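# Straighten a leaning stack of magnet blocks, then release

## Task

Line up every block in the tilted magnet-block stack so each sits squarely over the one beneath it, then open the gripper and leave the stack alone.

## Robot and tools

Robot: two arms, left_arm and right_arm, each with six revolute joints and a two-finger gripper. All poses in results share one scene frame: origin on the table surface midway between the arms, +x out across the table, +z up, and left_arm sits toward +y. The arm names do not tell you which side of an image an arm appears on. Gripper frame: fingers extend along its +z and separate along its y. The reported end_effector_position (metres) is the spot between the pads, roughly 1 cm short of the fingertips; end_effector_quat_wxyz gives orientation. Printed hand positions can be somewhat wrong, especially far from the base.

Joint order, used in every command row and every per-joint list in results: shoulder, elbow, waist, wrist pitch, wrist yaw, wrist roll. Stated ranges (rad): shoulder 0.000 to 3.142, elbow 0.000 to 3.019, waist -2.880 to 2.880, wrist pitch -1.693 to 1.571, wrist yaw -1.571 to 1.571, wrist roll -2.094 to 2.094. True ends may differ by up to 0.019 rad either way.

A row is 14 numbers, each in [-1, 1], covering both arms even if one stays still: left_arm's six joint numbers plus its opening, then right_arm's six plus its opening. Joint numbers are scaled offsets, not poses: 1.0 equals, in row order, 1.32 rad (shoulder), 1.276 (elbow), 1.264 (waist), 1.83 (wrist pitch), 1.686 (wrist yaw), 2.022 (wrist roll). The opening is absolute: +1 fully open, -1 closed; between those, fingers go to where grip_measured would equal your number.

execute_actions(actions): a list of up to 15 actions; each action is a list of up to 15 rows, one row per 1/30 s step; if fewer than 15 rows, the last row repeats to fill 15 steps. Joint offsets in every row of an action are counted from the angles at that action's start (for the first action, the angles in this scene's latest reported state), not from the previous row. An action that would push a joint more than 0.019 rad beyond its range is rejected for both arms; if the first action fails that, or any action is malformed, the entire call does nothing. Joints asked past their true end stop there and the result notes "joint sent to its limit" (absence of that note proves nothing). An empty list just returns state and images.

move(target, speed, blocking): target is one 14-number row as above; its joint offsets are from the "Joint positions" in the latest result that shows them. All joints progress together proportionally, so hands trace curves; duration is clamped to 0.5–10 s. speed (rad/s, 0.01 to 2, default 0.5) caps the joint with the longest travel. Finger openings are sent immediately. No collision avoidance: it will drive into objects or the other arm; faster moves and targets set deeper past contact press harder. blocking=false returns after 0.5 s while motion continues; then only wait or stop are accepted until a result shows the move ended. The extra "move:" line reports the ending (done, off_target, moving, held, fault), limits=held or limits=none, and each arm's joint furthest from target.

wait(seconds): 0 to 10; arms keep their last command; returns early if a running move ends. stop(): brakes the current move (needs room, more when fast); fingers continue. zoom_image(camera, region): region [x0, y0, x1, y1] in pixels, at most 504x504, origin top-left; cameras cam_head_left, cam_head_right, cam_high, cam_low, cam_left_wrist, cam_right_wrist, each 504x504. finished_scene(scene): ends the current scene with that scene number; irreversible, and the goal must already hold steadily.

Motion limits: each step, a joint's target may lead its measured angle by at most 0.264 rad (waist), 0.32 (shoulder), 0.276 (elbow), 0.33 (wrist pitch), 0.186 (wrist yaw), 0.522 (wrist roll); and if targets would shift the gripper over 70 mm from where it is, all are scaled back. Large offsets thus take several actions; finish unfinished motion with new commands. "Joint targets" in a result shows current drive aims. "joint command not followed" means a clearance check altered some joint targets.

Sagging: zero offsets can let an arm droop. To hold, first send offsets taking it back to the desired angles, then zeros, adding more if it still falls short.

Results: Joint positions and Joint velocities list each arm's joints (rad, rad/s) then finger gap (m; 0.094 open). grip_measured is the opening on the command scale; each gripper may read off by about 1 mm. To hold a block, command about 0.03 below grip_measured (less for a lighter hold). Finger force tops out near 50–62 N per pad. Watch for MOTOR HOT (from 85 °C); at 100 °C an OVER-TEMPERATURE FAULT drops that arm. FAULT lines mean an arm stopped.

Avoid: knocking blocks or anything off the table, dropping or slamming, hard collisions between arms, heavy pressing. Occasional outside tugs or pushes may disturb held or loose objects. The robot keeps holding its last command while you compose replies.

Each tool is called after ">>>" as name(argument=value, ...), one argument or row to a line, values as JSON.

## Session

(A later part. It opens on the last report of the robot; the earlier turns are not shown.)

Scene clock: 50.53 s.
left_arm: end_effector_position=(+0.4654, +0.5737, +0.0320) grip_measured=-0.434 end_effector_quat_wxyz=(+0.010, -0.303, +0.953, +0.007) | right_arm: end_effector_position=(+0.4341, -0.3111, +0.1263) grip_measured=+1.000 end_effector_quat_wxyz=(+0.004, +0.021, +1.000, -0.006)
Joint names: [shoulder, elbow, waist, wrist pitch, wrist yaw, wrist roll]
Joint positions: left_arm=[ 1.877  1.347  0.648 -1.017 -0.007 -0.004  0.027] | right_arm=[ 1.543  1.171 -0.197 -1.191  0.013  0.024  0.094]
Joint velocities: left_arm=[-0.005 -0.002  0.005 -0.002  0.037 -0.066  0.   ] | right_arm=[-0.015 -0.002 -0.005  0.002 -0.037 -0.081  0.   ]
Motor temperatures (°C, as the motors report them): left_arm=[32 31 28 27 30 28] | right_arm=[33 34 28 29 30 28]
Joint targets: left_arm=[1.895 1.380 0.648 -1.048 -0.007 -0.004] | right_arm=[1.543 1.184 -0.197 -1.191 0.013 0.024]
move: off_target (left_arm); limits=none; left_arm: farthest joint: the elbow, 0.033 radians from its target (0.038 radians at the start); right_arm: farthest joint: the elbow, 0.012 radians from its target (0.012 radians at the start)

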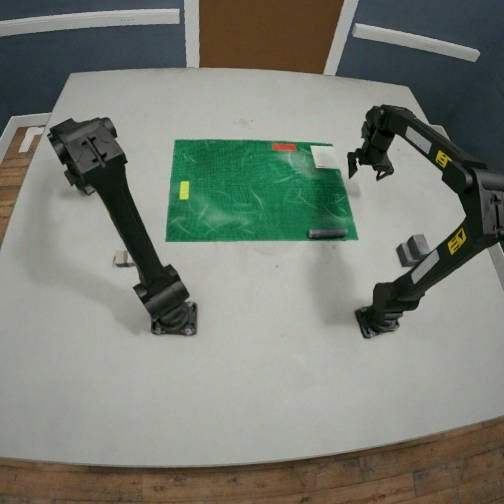

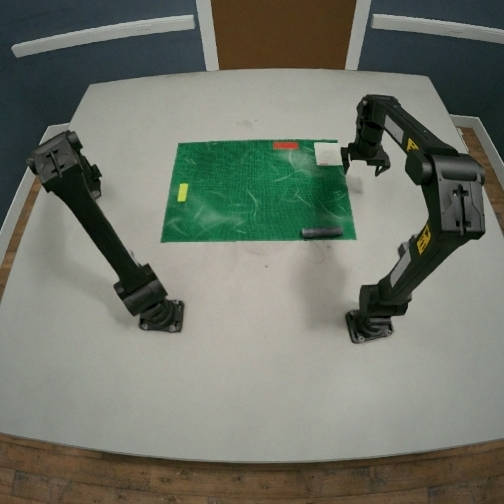

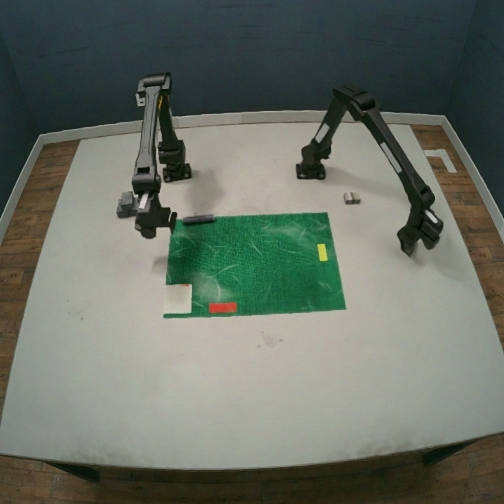

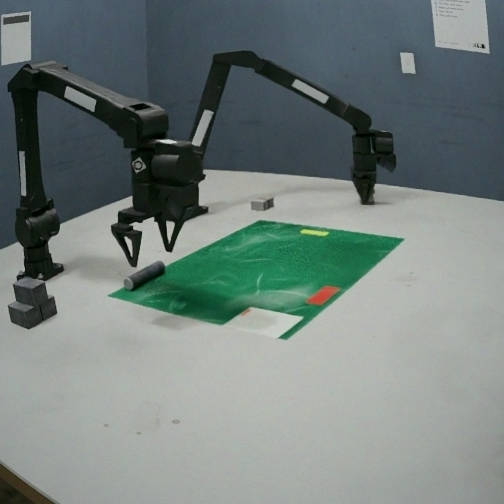

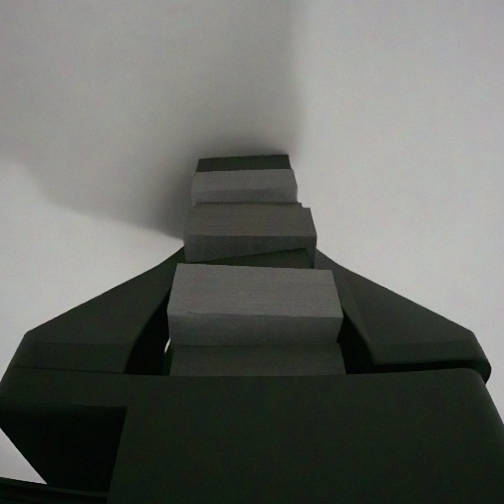

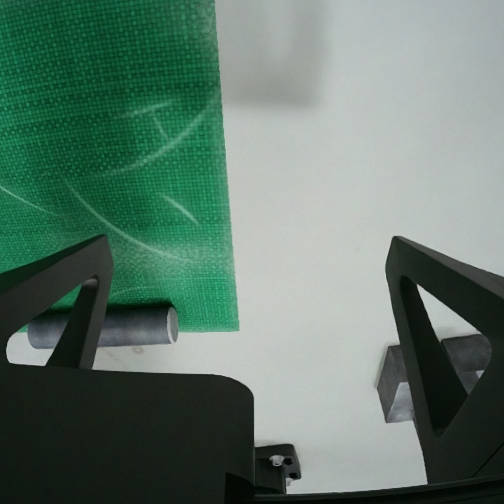

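>>> execute_actions(
  actions=[
    [[0,0,0,0,0,0,-0.3,0,0.01,0,0,0,0,1]],
    [[0,0,0,0,0,0,0.2,0,0.01,0,0,0,0,1]],
  ],
)

>>> move(
  target=[-0.25,-0.32,0,0.31,0,0,0.2,0,0.01,0,0,0,0,1],
  speed=0.4,
)

>>> move(
  target=[0.09,-0.353,0,0.665,0,0,0.2,0,0.01,0,0,0,0,1],
  speed=0.6,
)

Scene clock: 53.27 s.
left_arm: end_effector_position=(+0.4655, +0.5736, +0.0320) grip_measured=+0.198 end_effector_quat_wxyz=(+0.010, -0.303, +0.953, +0.006) | right_arm: end_effector_position=(+0.4341, -0.3111, +0.1263) grip_measured=+1.000 end_effector_quat_wxyz=(+0.004, +0.021, +1.000, -0.006)
Joint names: [shoulder, elbow, waist, wrist pitch, wrist yaw, wrist roll]
Joint positions: left_arm=[ 1.877  1.347  0.648 -1.017 -0.006 -0.004  0.056] | right_arm=[ 1.543  1.171 -0.197 -1.191  0.013  0.024  0.094]
Joint velocities: left_arm=[-0.005  0.002  0.005  0.002  0.037 -0.007 -0.   ] | right_arm=[-0.015  0.002  0.005 -0.002  0.066 -0.051  0.   ]
Motor temperatures (°C, as the motors report them): left_arm=[32 31 28 27 30 27] | right_arm=[33 34 28 29 30 28]
Joint targets: left_arm=[1.877 1.347 0.648 -1.017 -0.006 -0.004] | right_arm=[1.543 1.184 -0.197 -1.191 0.013 0.024]

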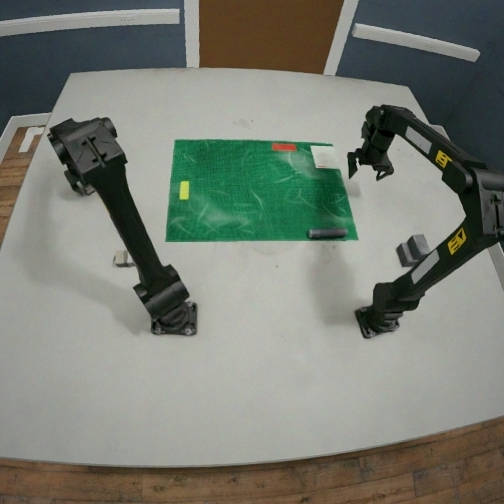

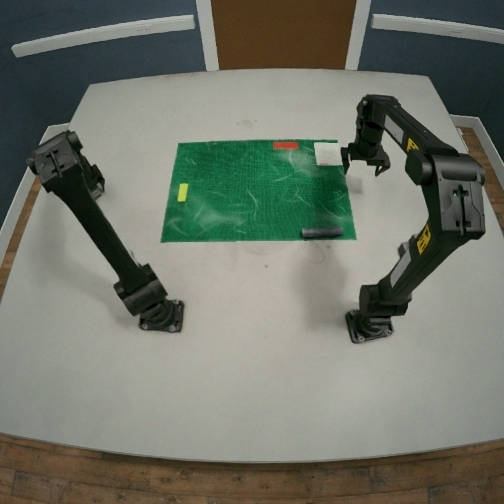

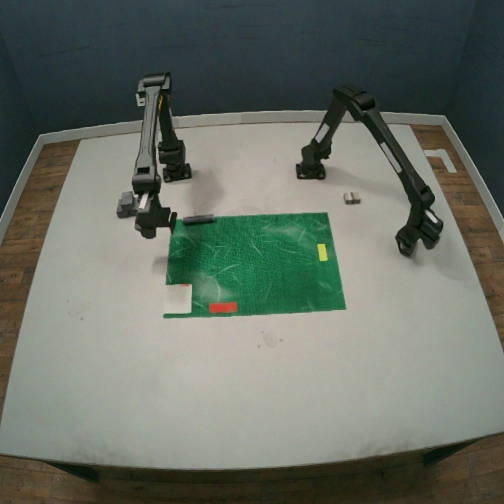

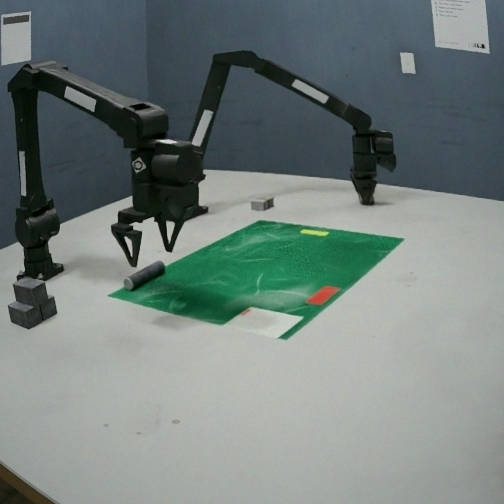

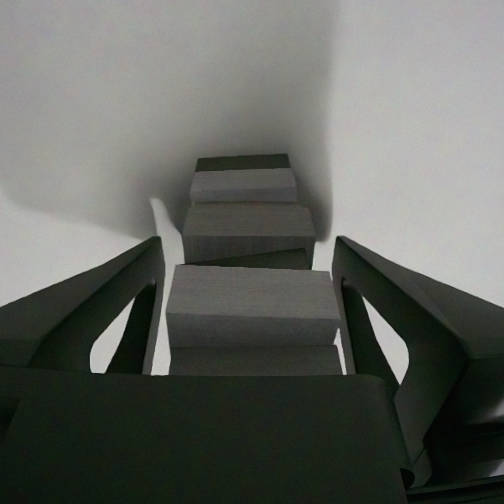

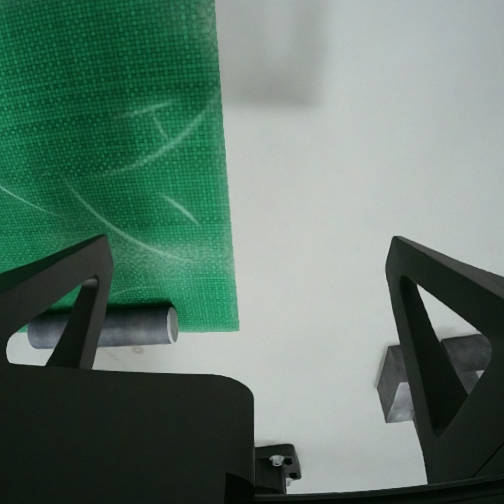

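Scene clock: 55.13 s.
left_arm: end_effector_position=(+0.4425, +0.5575, +0.0671) grip_measured=+0.198 end_effector_quat_wxyz=(+0.222, -0.296, +0.926, +0.073) | right_arm: end_effector_position=(+0.4341, -0.3111, +0.1263) grip_measured=+1.000 end_effector_quat_wxyz=(+0.004, +0.021, +1.000, -0.006)
Joint names: [shoulder, elbow, waist, wrist pitch, wrist yaw, wrist roll]
Joint positions: left_arm=[ 1.563  0.937  0.648 -0.474 -0.006 -0.004  0.056] | right_arm=[ 1.543  1.171 -0.197 -1.191  0.013  0.024  0.094]
Joint velocities: left_arm=[-0.005 -0.002 -0.015 -0.017  0.022 -0.081 -0.001] | right_arm=[ 0.015  0.007 -0.005 -0.007  0.007 -0.037  0.   ]
Motor temperatures (°C, as the motors report them): left_arm=[32 31 28 27 30 27] | right_arm=[33 34 28 29 30 28]
Joint targets: left_arm=[1.547 0.938 0.648 -0.450 -0.006 -0.004] | right_arm=[1.543 1.184 -0.197 -1.191 0.013 0.024]
move: off_target (left_arm); limits=none; left_arm: farthest joint: the wrist pitch, 0.024 radians from its target (0.567 radians at the start); right_arm: farthest joint: the elbow, 0.012 radians from its target (0.012 radians at the start)

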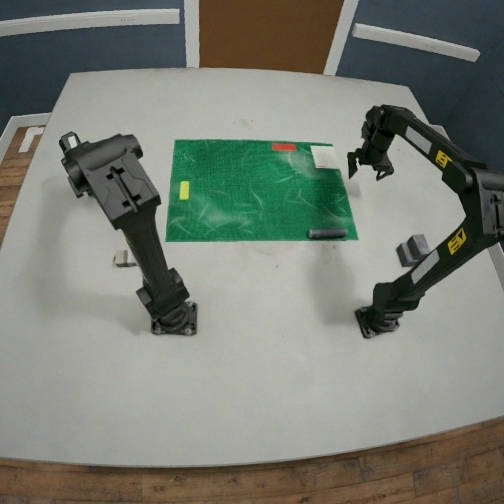

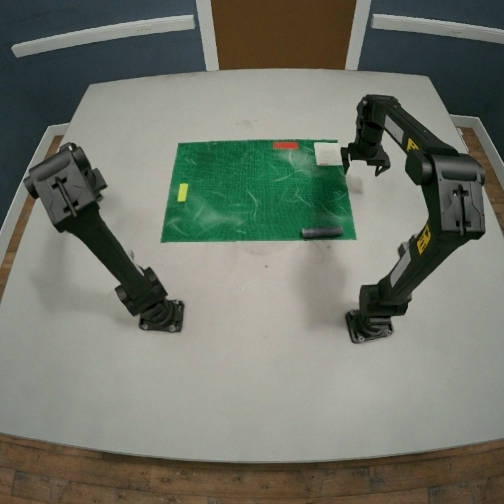

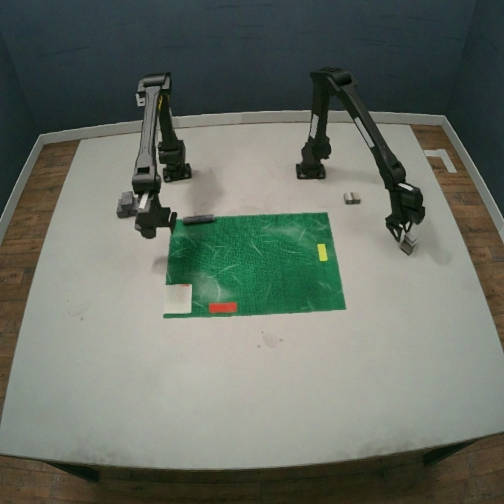

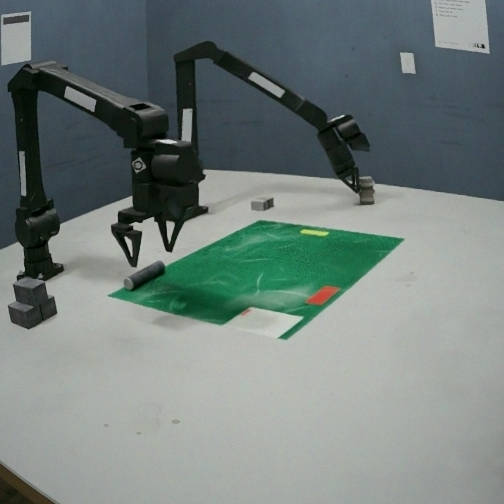

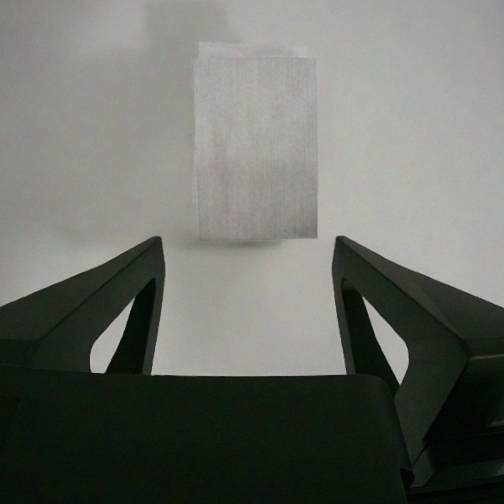

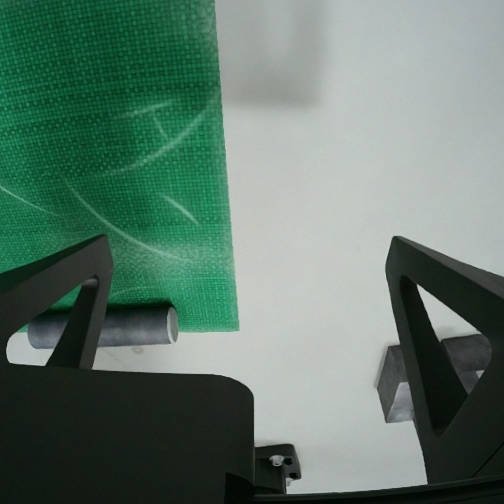

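Scene clock: 57.70 s.
left_arm: end_effector_position=(+0.4282, +0.5474, +0.0355) grip_measured=+0.198 end_effector_quat_wxyz=(+0.498, -0.260, +0.812, +0.159) | right_arm: end_effector_position=(+0.4341, -0.3111, +0.1263) grip_measured=+1.000 end_effector_quat_wxyz=(+0.004, +0.021, +1.000, -0.006)
Joint names: [shoulder, elbow, waist, wrist pitch, wrist yaw, wrist roll]
Joint positions: left_arm=[ 1.67   0.487  0.648  0.714 -0.006 -0.004  0.056] | right_arm=[ 1.543  1.171 -0.197 -1.191  0.013  0.024  0.094]
Joint velocities: left_arm=[-0.005  0.002 -0.005  0.002 -0.037 -0.007  0.   ] | right_arm=[-0.005  0.002 -0.015  0.002 -0.007 -0.037  0.   ]
Motor temperatures (°C, as the motors report them): left_arm=[32 31 28 27 30 27] | right_arm=[33 34 28 29 30 28]
Joint targets: left_arm=[1.681 0.487 0.648 0.743 -0.006 -0.004] | right_arm=[1.543 1.184 -0.197 -1.191 0.013 0.024]
move: off_target (left_arm); limits=none; left_arm: farthest joint: the wrist pitch, 0.029 radians from its target (1.217 radians at the start); right_arm: farthest joint: the elbow, 0.012 radians from its target (0.012 radians at the start)

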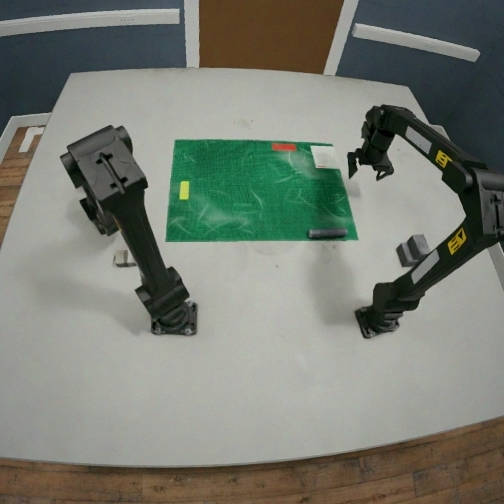

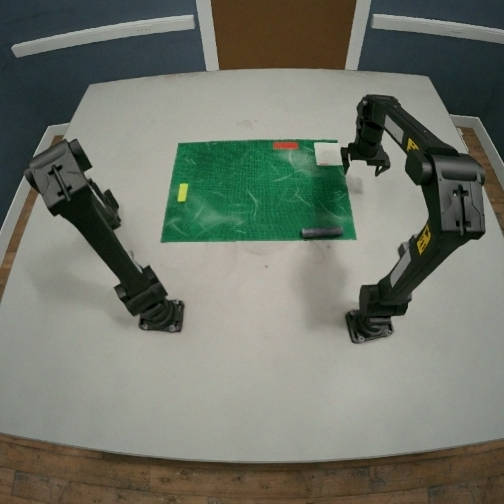

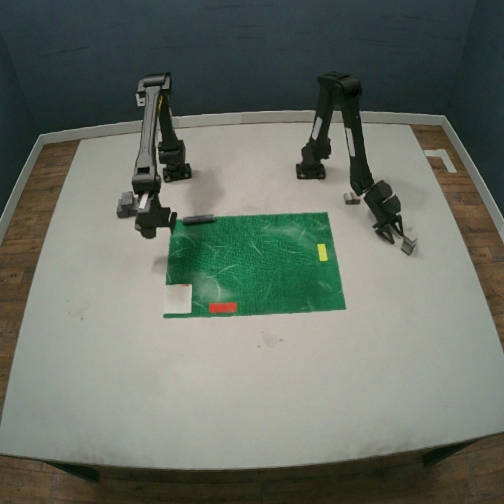

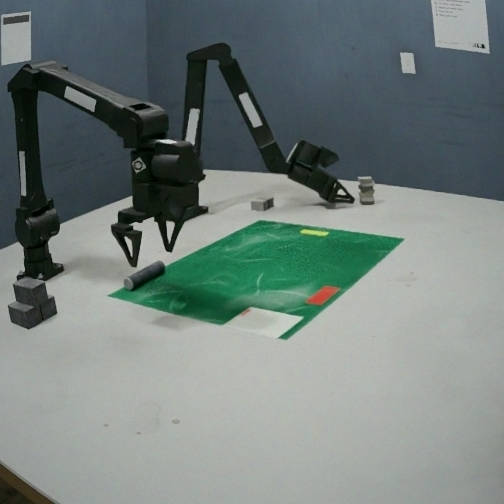

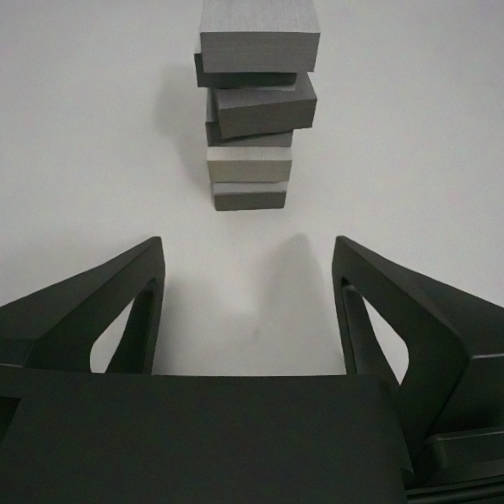

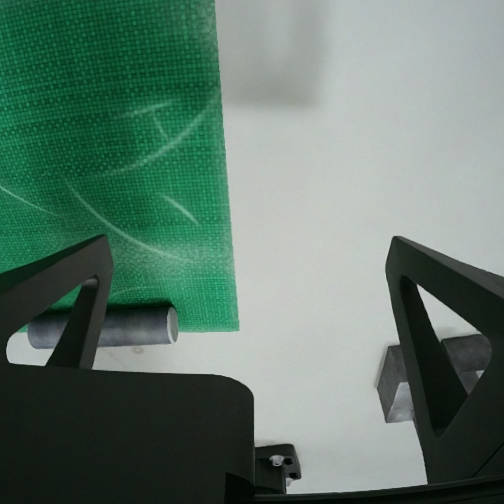

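>>> move(
  target=[0.121,0.14,0,0.03,0,0,0.2,0,0.01,0,0,0,0,1],
  speed=0.15,
)

>>> zoom_image(
  camera="cam_low",
  region=[290, 130, 400, 230],
)

Scene clock: 60.33 s.
left_arm: end_effector_position=(+0.4768, +0.5816, +0.0261) grip_measured=+0.198 end_effector_quat_wxyz=(+0.514, -0.257, +0.802, +0.164) | right_arm: end_effector_position=(+0.4341, -0.3111, +0.1263) grip_measured=+1.000 end_effector_quat_wxyz=(+0.004, +0.021, +1.000, -0.006)
Joint names: [shoulder, elbow, waist, wrist pitch, wrist yaw, wrist roll]
Joint positions: left_arm=[ 1.815  0.64   0.648  0.743 -0.006 -0.004  0.056] | right_arm=[ 1.543  1.171 -0.197 -1.191  0.013  0.024  0.094]
Joint velocities: left_arm=[-0.024  0.007 -0.005  0.002  0.022  0.051 -0.001] | right_arm=[-0.005 -0.002 -0.015 -0.017  0.007 -0.051  0.   ]
Motor temperatures (°C, as the motors report them): left_arm=[32 30 28 27 30 27] | right_arm=[33 34 28 29 30 28]
Joint targets: left_arm=[1.830 0.666 0.648 0.769 -0.006 -0.004] | right_arm=[1.543 1.184 -0.197 -1.191 0.013 0.024]
move: off_target (left_arm); limits=none; left_arm: farthest joint: the wrist pitch, 0.026 radians from its target (0.055 radians at the start); right_arm: farthest joint: the elbow, 0.012 radians from its target (0.012 radians at the start)

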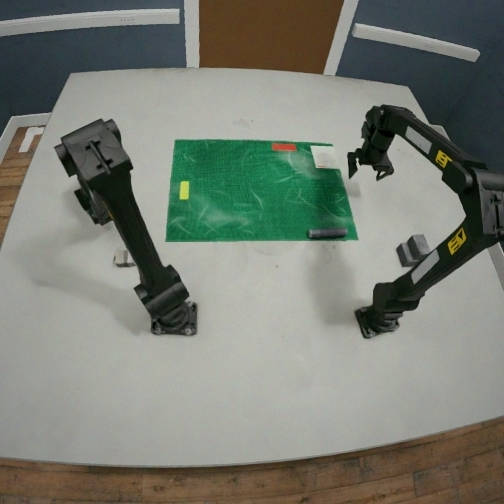

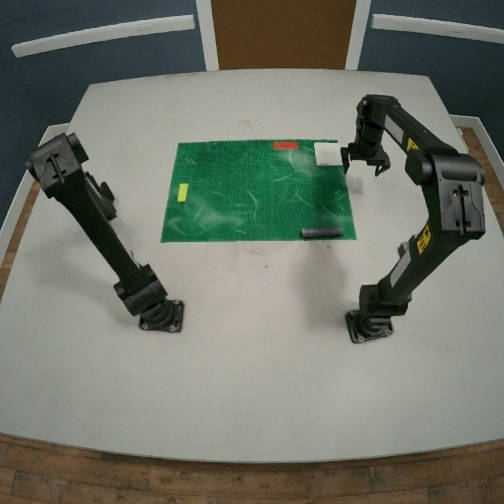

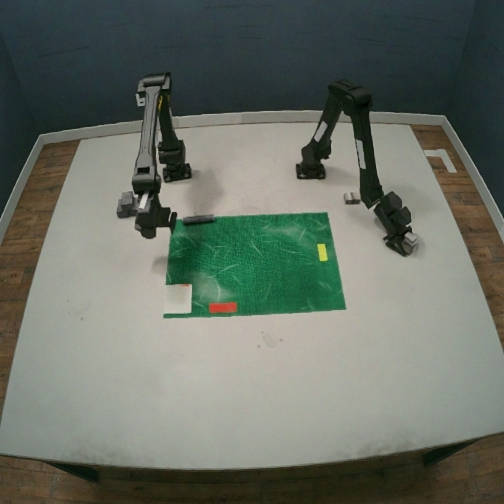

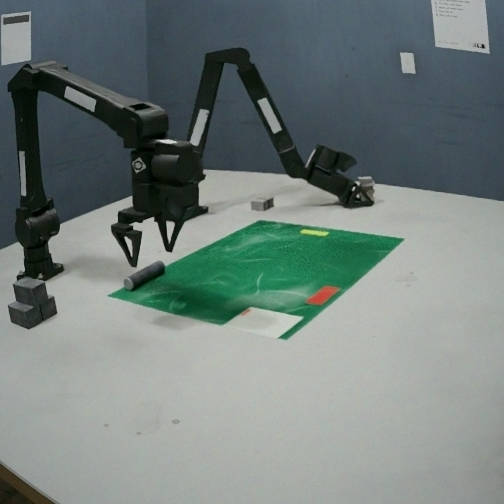

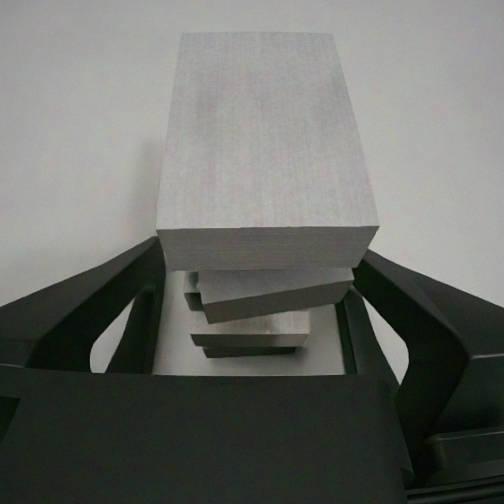

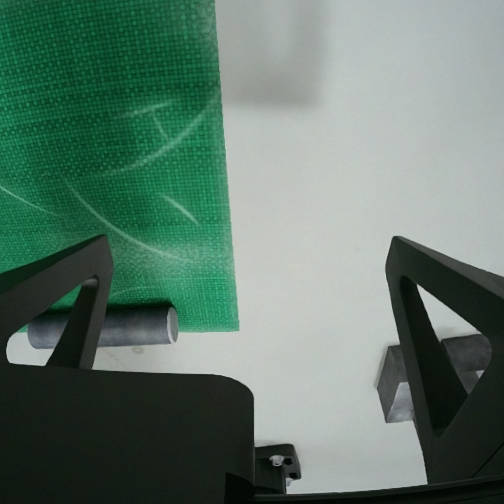

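Region (290, 130, 400, 230) of cam_low's 504x504 image, scaled by 4.582, with more detail than that image has; it fills the top 458 rows of this view, and the rest is white.

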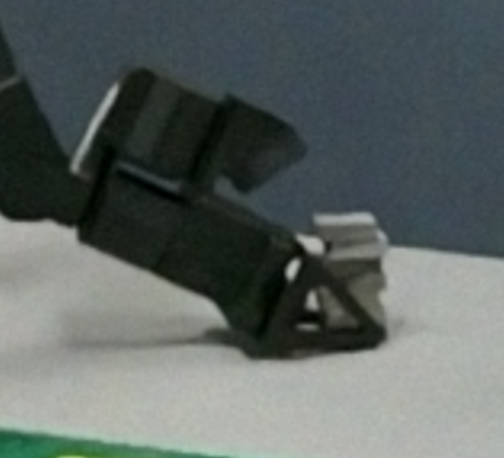

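>>> execute_actions(
  actions=[
    [[0,0,0,0,0,0,-0.25,0,0.01,0,0,0,0,1]],
    [[0,0,0,0,0,0,-0.4,0,0.01,0,0,0,0,1]],
    [[0,0,0,0,0,0,-0.6,0,0.01,0,0,0,0,1]],
    [[0,0,0,0,0,0,-0.6,0,0.01,0,0,0,0,1]],
  ],
)

>>> zoom_image(
  camera="cam_low",
  region=[320, 160, 400, 220],
)

Scene clock: 63.17 s.
left_arm: end_effector_position=(+0.4765, +0.5819, +0.0261) grip_measured=-0.436 end_effector_quat_wxyz=(+0.513, -0.258, +0.802, +0.165) | right_arm: end_effector_position=(+0.4341, -0.3111, +0.1263) grip_measured=+1.000 end_effector_quat_wxyz=(+0.004, +0.021, +1.000, -0.006)
Joint names: [shoulder, elbow, waist, wrist pitch, wrist yaw, wrist roll]
Joint positions: left_arm=[ 1.815  0.64   0.648  0.743 -0.008 -0.004  0.027] | right_arm=[ 1.543  1.171 -0.197 -1.191  0.013  0.024  0.094]
Joint velocities: left_arm=[ 0.005 -0.007 -0.005 -0.012  0.081 -0.022 -0.   ] | right_arm=[ 0.005 -0.012  0.015  0.007 -0.066 -0.007  0.   ]
Motor temperatures (°C, as the motors report them): left_arm=[32 30 28 27 30 27] | right_arm=[33 34 28 29 30 28]
Joint targets: left_arm=[1.815 0.640 0.648 0.743 -0.008 -0.004] | right_arm=[1.543 1.184 -0.197 -1.191 0.013 0.024]

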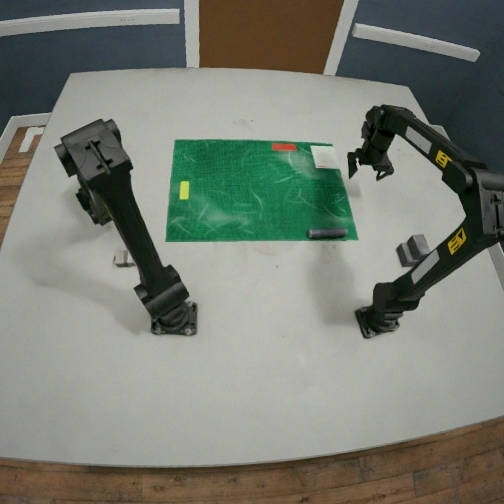

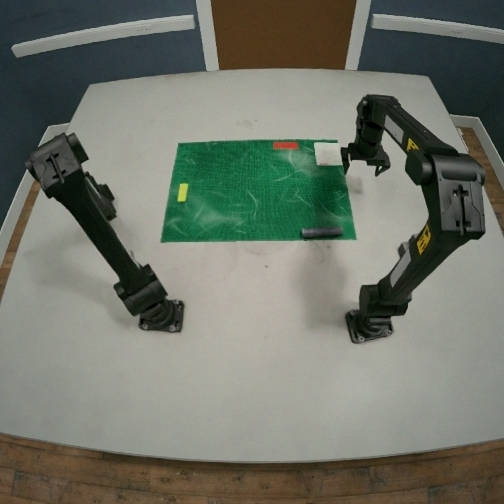

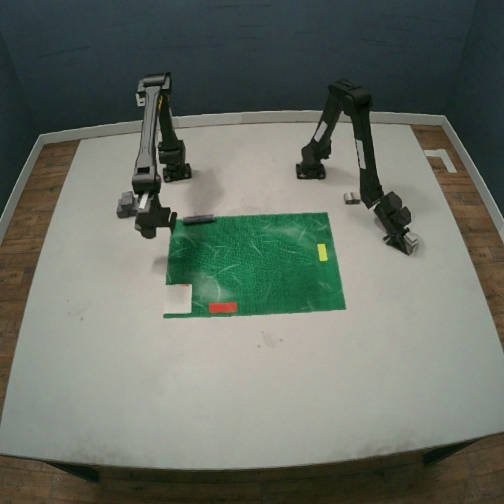

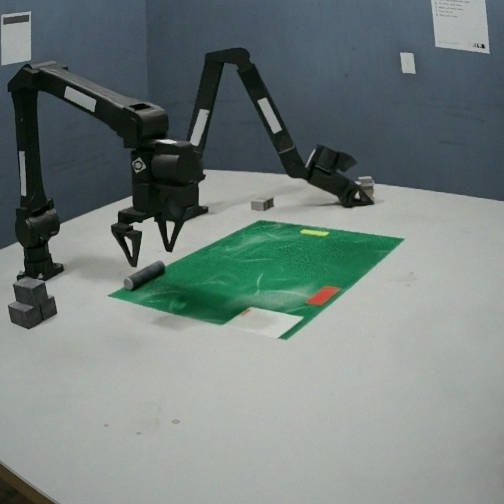

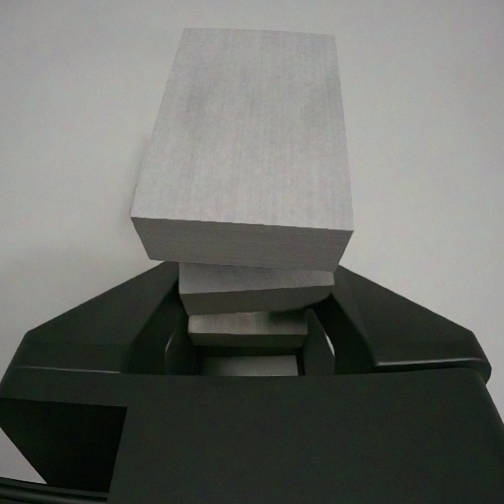

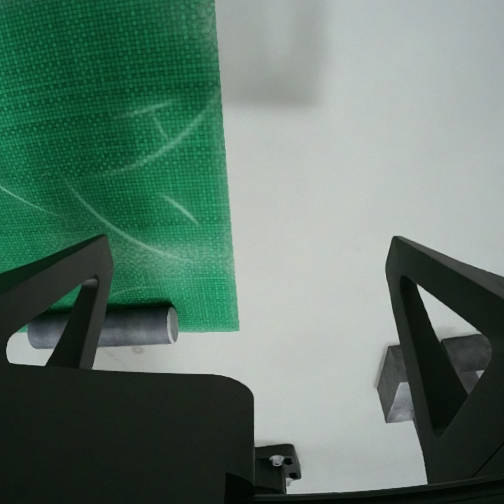

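Region (320, 160, 400, 220) of cam_low's 504x504 image, scaled by 6.300, with more detail than that image has; it fills the top 378 rows of this view, and the rest is white.

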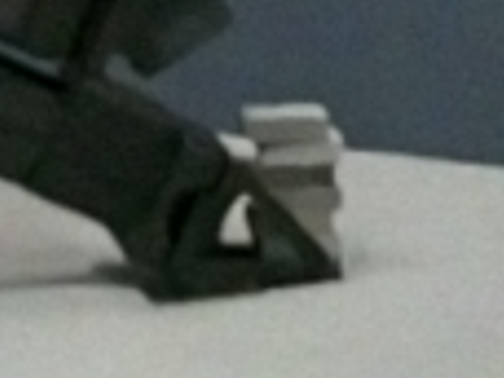

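>>> execute_actions(
  actions=[
    [[0,0,0,0,0,0,-0.2,0,0.01,0,0,0,0,1]],
    [[0,0,0,-0.035,0,0,-0.2,0,0.01,0,0,0,0,1]],
    [[0,0,0,0,0,0,-0.4,0,0.01,0,0,0,0,1]],
    [[0,0,0,0,0,0,-0.6,0,0.01,0,0,0,0,1]],
  ],
)

>>> zoom_image(
  camera="cam_low",
  region=[320, 160, 400, 220],
)

Scene clock: 66.37 s.
left_arm: end_effector_position=(+0.4751, +0.5813, +0.0254) grip_measured=-0.438 end_effector_quat_wxyz=(+0.507, -0.259, +0.806, +0.163) | right_arm: end_effector_position=(+0.4341, -0.3111, +0.1263) grip_measured=+1.000 end_effector_quat_wxyz=(+0.004, +0.021, +1.000, -0.006)
Joint names: [shoulder, elbow, waist, wrist pitch, wrist yaw, wrist roll]
Joint positions: left_arm=[ 1.805  0.641  0.649  0.717 -0.008 -0.004  0.026] | right_arm=[ 1.543  1.171 -0.197 -1.191  0.013  0.024  0.094]
Joint velocities: left_arm=[-0.005 -0.012 -0.024  0.002 -0.11   0.022 -0.001] | right_arm=[0.005 0.007 0.015 0.002 0.007 0.022 0.   ]
Motor temperatures (°C, as the motors report them): left_arm=[32 30 28 27 30 27] | right_arm=[33 34 28 29 30 28]
Joint targets: left_arm=[1.805 0.641 0.649 0.717 -0.009 -0.004] | right_arm=[1.543 1.184 -0.197 -1.191 0.013 0.024]

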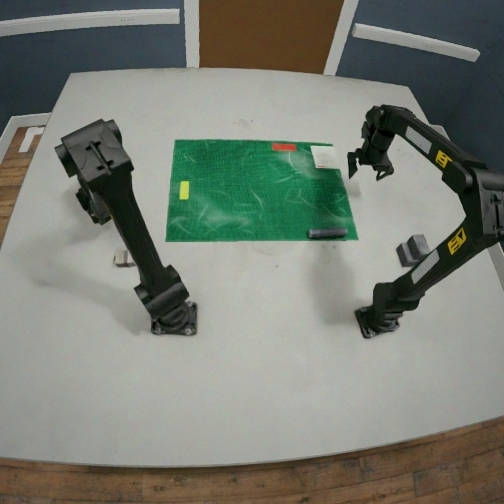

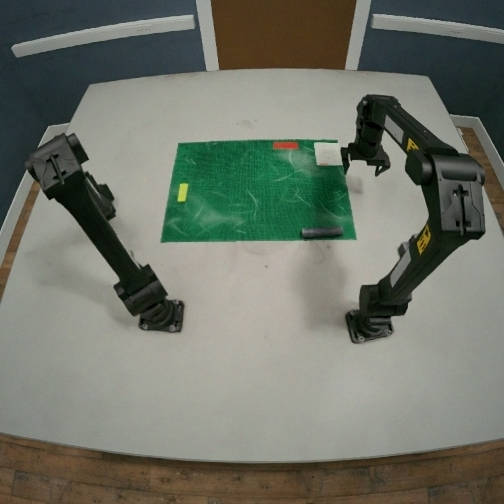

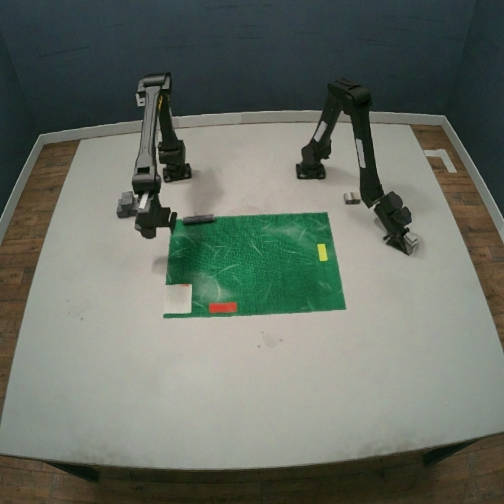

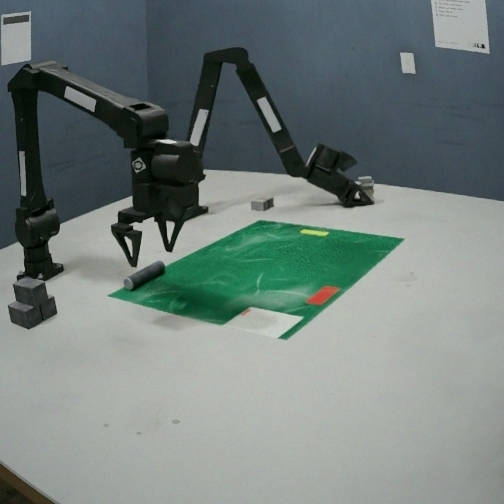

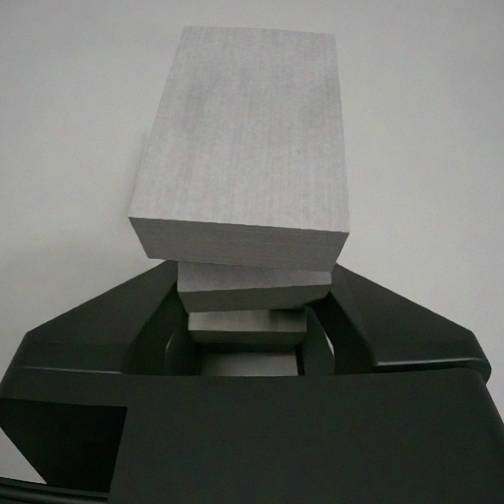

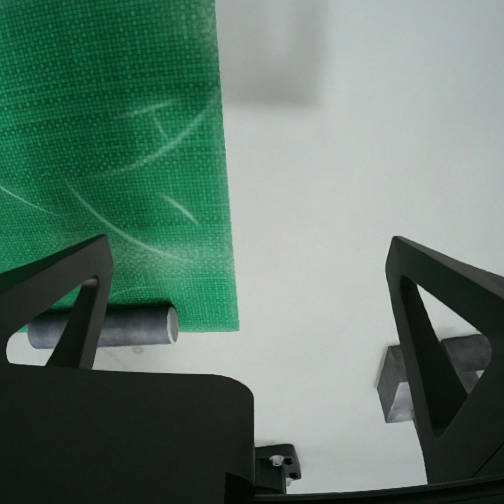

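Region (320, 160, 400, 220) of cam_low's 504x504 image, scaled by 6.300, with more detail than that image has; it fills the top 378 rows of this view, and the rest is white.

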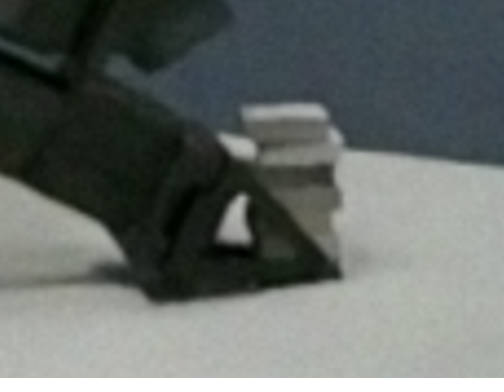

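>>> execute_actions(
  actions=[
    [[0,0,0,0,0,0,-0.15,0,0.01,0,0,0,0,1]],
    [[-0.03,0,0,0,0,0,-0.15,0,0.01,0,0,0,0,1]],
    [[0,0,0,0,0,0,-0.38,0,0.01,0,0,0,0,1]],
    [[0,0,0,0,0,0,-0.6,0,0.01,0,0,0,0,1]],
    [[0,0,0,0,0,0,-0.15,0,0.01,0,0,0,0,1]],
    [[-0.03,0,0,0,0,0,-0.15,0,0.01,0,0,0,0,1]],
    [[0,0,0,0,0,0,-0.38,0,0.01,0,0,0,0,1]],
    [[0,0,0,0,0,0,-0.6,0,0.01,0,0,0,0,1]],
  ],
)

>>> zoom_image(
  camera="cam_low",
  region=[320, 160, 400, 220],
)

Scene clock: 71.83 s.
left_arm: end_effector_position=(+0.4780, +0.5835, +0.0494) grip_measured=-0.440 end_effector_quat_wxyz=(+0.525, -0.256, +0.794, +0.169) | right_arm: end_effector_position=(+0.4341, -0.3111, +0.1263) grip_measured=+1.000 end_effector_quat_wxyz=(+0.004, +0.021, +1.000, -0.006)
Joint names: [shoulder, elbow, waist, wrist pitch, wrist yaw, wrist roll]
Joint positions: left_arm=[ 1.759  0.639  0.649  0.717 -0.009 -0.004  0.026] | right_arm=[ 1.543  1.171 -0.197 -1.191  0.013  0.024  0.094]
Joint velocities: left_arm=[-0.005 -0.007 -0.005  0.007  0.007 -0.051 -0.   ] | right_arm=[-0.015  0.007  0.005  0.012 -0.007 -0.037  0.   ]
Motor temperatures (°C, as the motors report them): left_arm=[32 29 28 27 30 27] | right_arm=[33 34 28 29 30 28]
Joint targets: left_arm=[1.759 0.639 0.649 0.717 -0.008 -0.004] | right_arm=[1.543 1.184 -0.197 -1.191 0.013 0.024]

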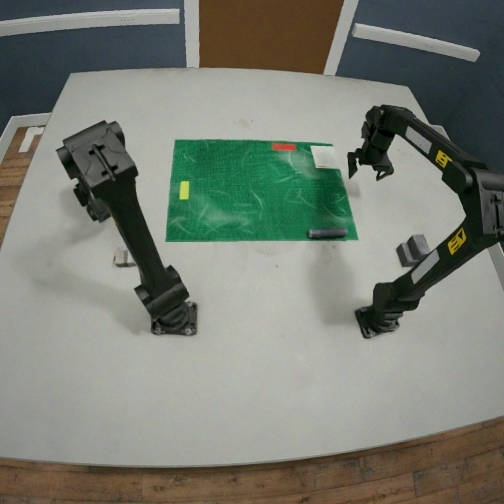

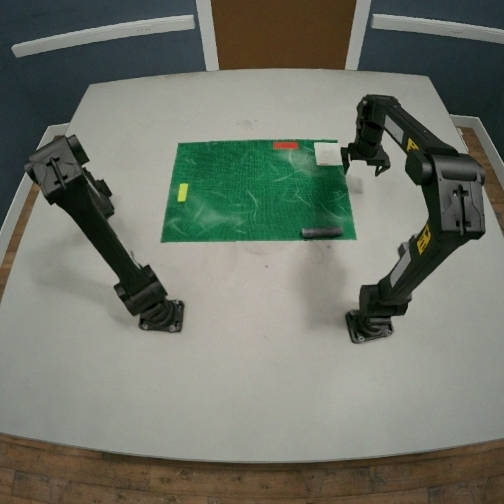

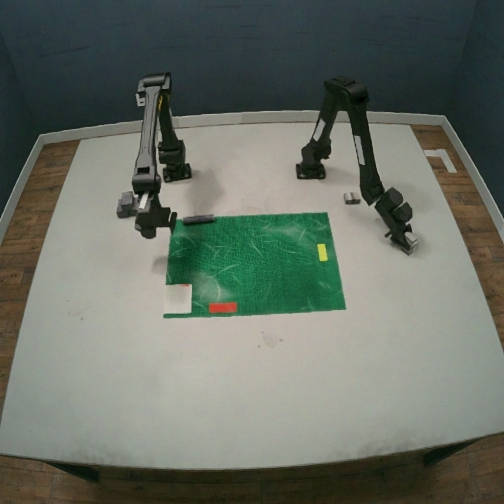

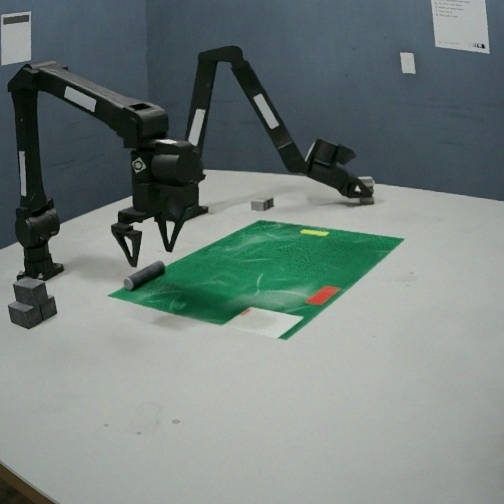

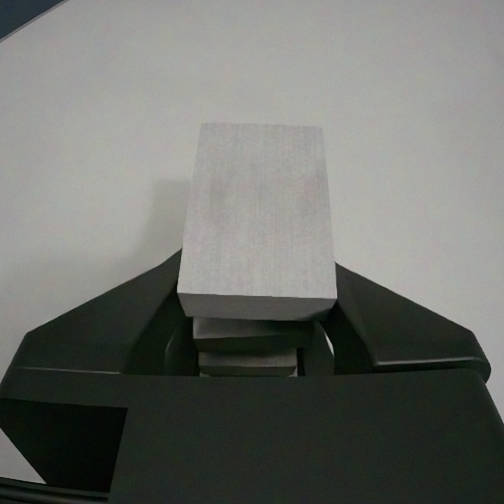

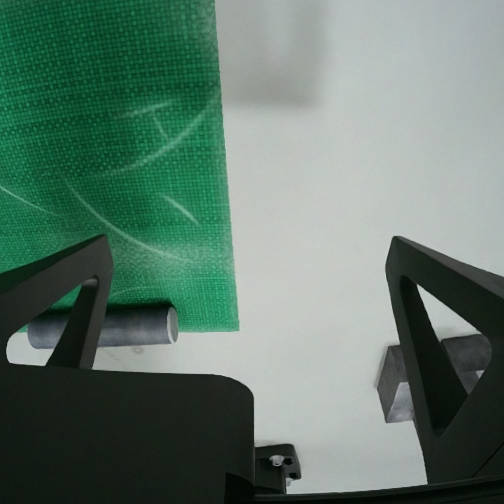

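Region (320, 160, 400, 220) of cam_low's 504x504 image, scaled by 6.300, with more detail than that image has; it fills the top 378 rows of this view, and the rest is white.

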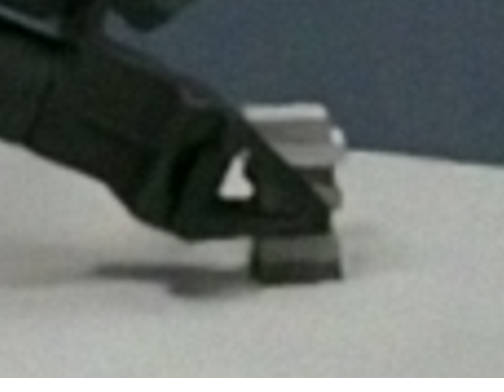

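>>> execute_actions(
  actions=[
    [[0,0,0,0,0,0,-0.15,0,0.01,0,0,0,0,1]],
    [[-0.028,0,0,0,0,0,-0.15,0,0.01,0,0,0,0,1]],
    [[0,0,0,0,0,0,-0.38,0,0.01,0,0,0,0,1]],
    [[0,0,0,0,0,0,-0.6,0,0.01,0,0,0,0,1]],
    [[0,0,0,0,0,0,-0.15,0,0.01,0,0,0,0,1]],
    [[-0.028,0,0,0,0,0,-0.15,0,0.01,0,0,0,0,1]],
    [[0,0,0,0,0,0,-0.38,0,0.01,0,0,0,0,1]],
    [[0,0,0,0,0,0,-0.6,0,0.01,0,0,0,0,1]],
    [[0,0,0,0,0,0,0.2,0,0.01,0,0,0,0,1]],
  ],
)

>>> zoom_image(
  camera="cam_low",
  region=[320, 160, 400, 220],
)

Scene clock: 77.53 s.
left_arm: end_effector_position=(+0.4802, +0.5850, +0.0706) grip_measured=+0.198 end_effector_quat_wxyz=(+0.540, -0.252, +0.784, +0.174) | right_arm: end_effector_position=(+0.4341, -0.3111, +0.1263) grip_measured=+1.000 end_effector_quat_wxyz=(+0.004, +0.021, +1.000, -0.006)
Joint names: [shoulder, elbow, waist, wrist pitch, wrist yaw, wrist roll]
Joint positions: left_arm=[ 1.719  0.639  0.649  0.717 -0.009 -0.004  0.056] | right_arm=[ 1.543  1.171 -0.197 -1.191  0.013  0.024  0.094]
Joint velocities: left_arm=[-0.005  0.002 -0.005 -0.002 -0.037  0.007 -0.   ] | right_arm=[ 0.005  0.007 -0.005 -0.002  0.007  0.081  0.   ]
Motor temperatures (°C, as the motors report them): left_arm=[32 29 28 27 30 27] | right_arm=[33 35 28 29 30 28]
Joint targets: left_arm=[1.719 0.639 0.649 0.717 -0.009 -0.004] | right_arm=[1.543 1.184 -0.197 -1.191 0.013 0.024]

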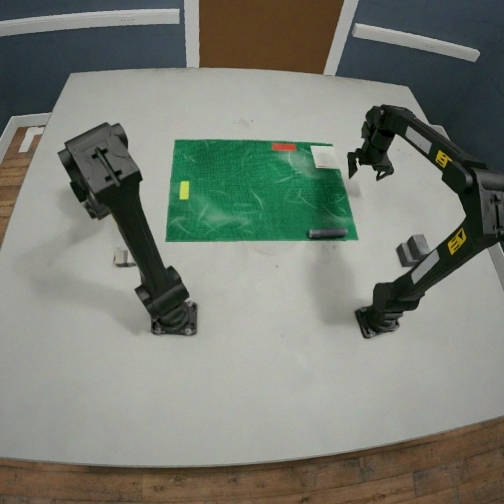

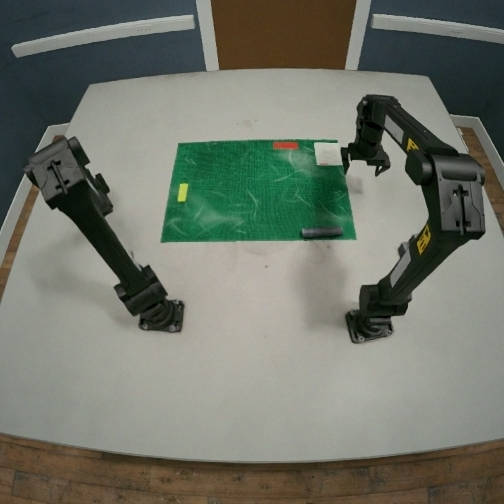

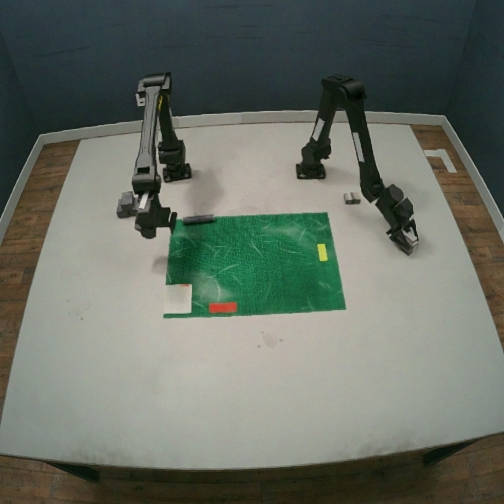

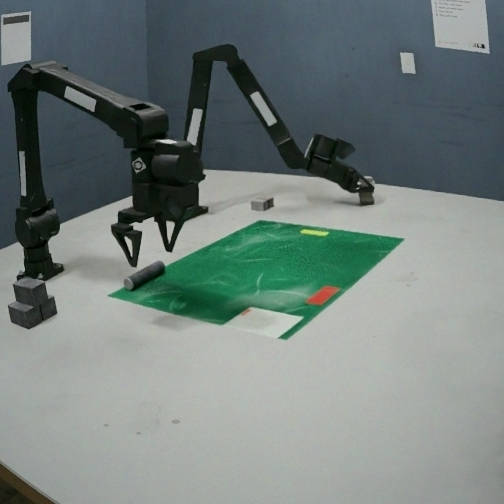

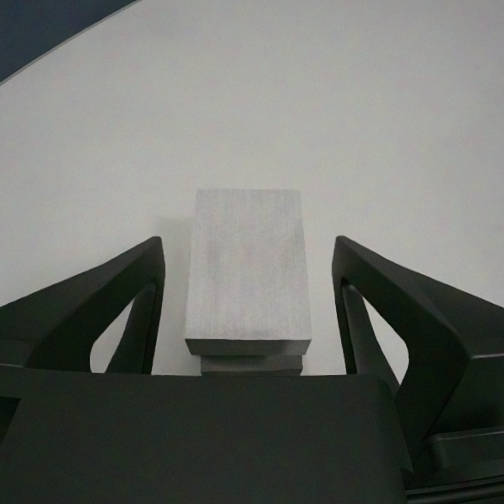

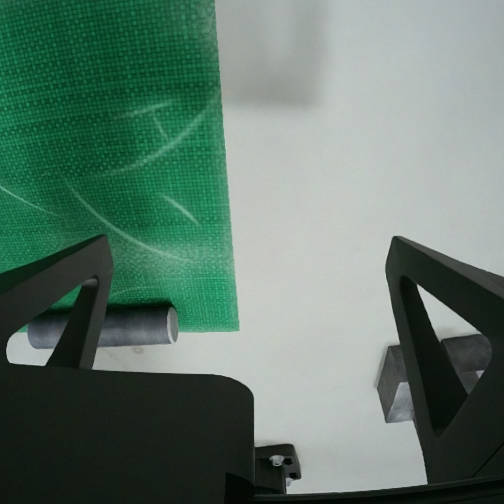

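Region (320, 160, 400, 220) of cam_low's 504x504 image, scaled by 6.300, with more detail than that image has; it fills the top 378 rows of this view, and the rest is white.

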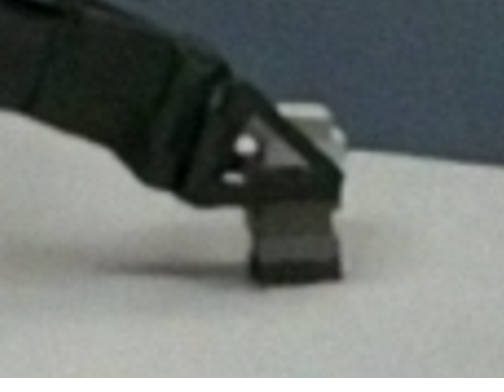

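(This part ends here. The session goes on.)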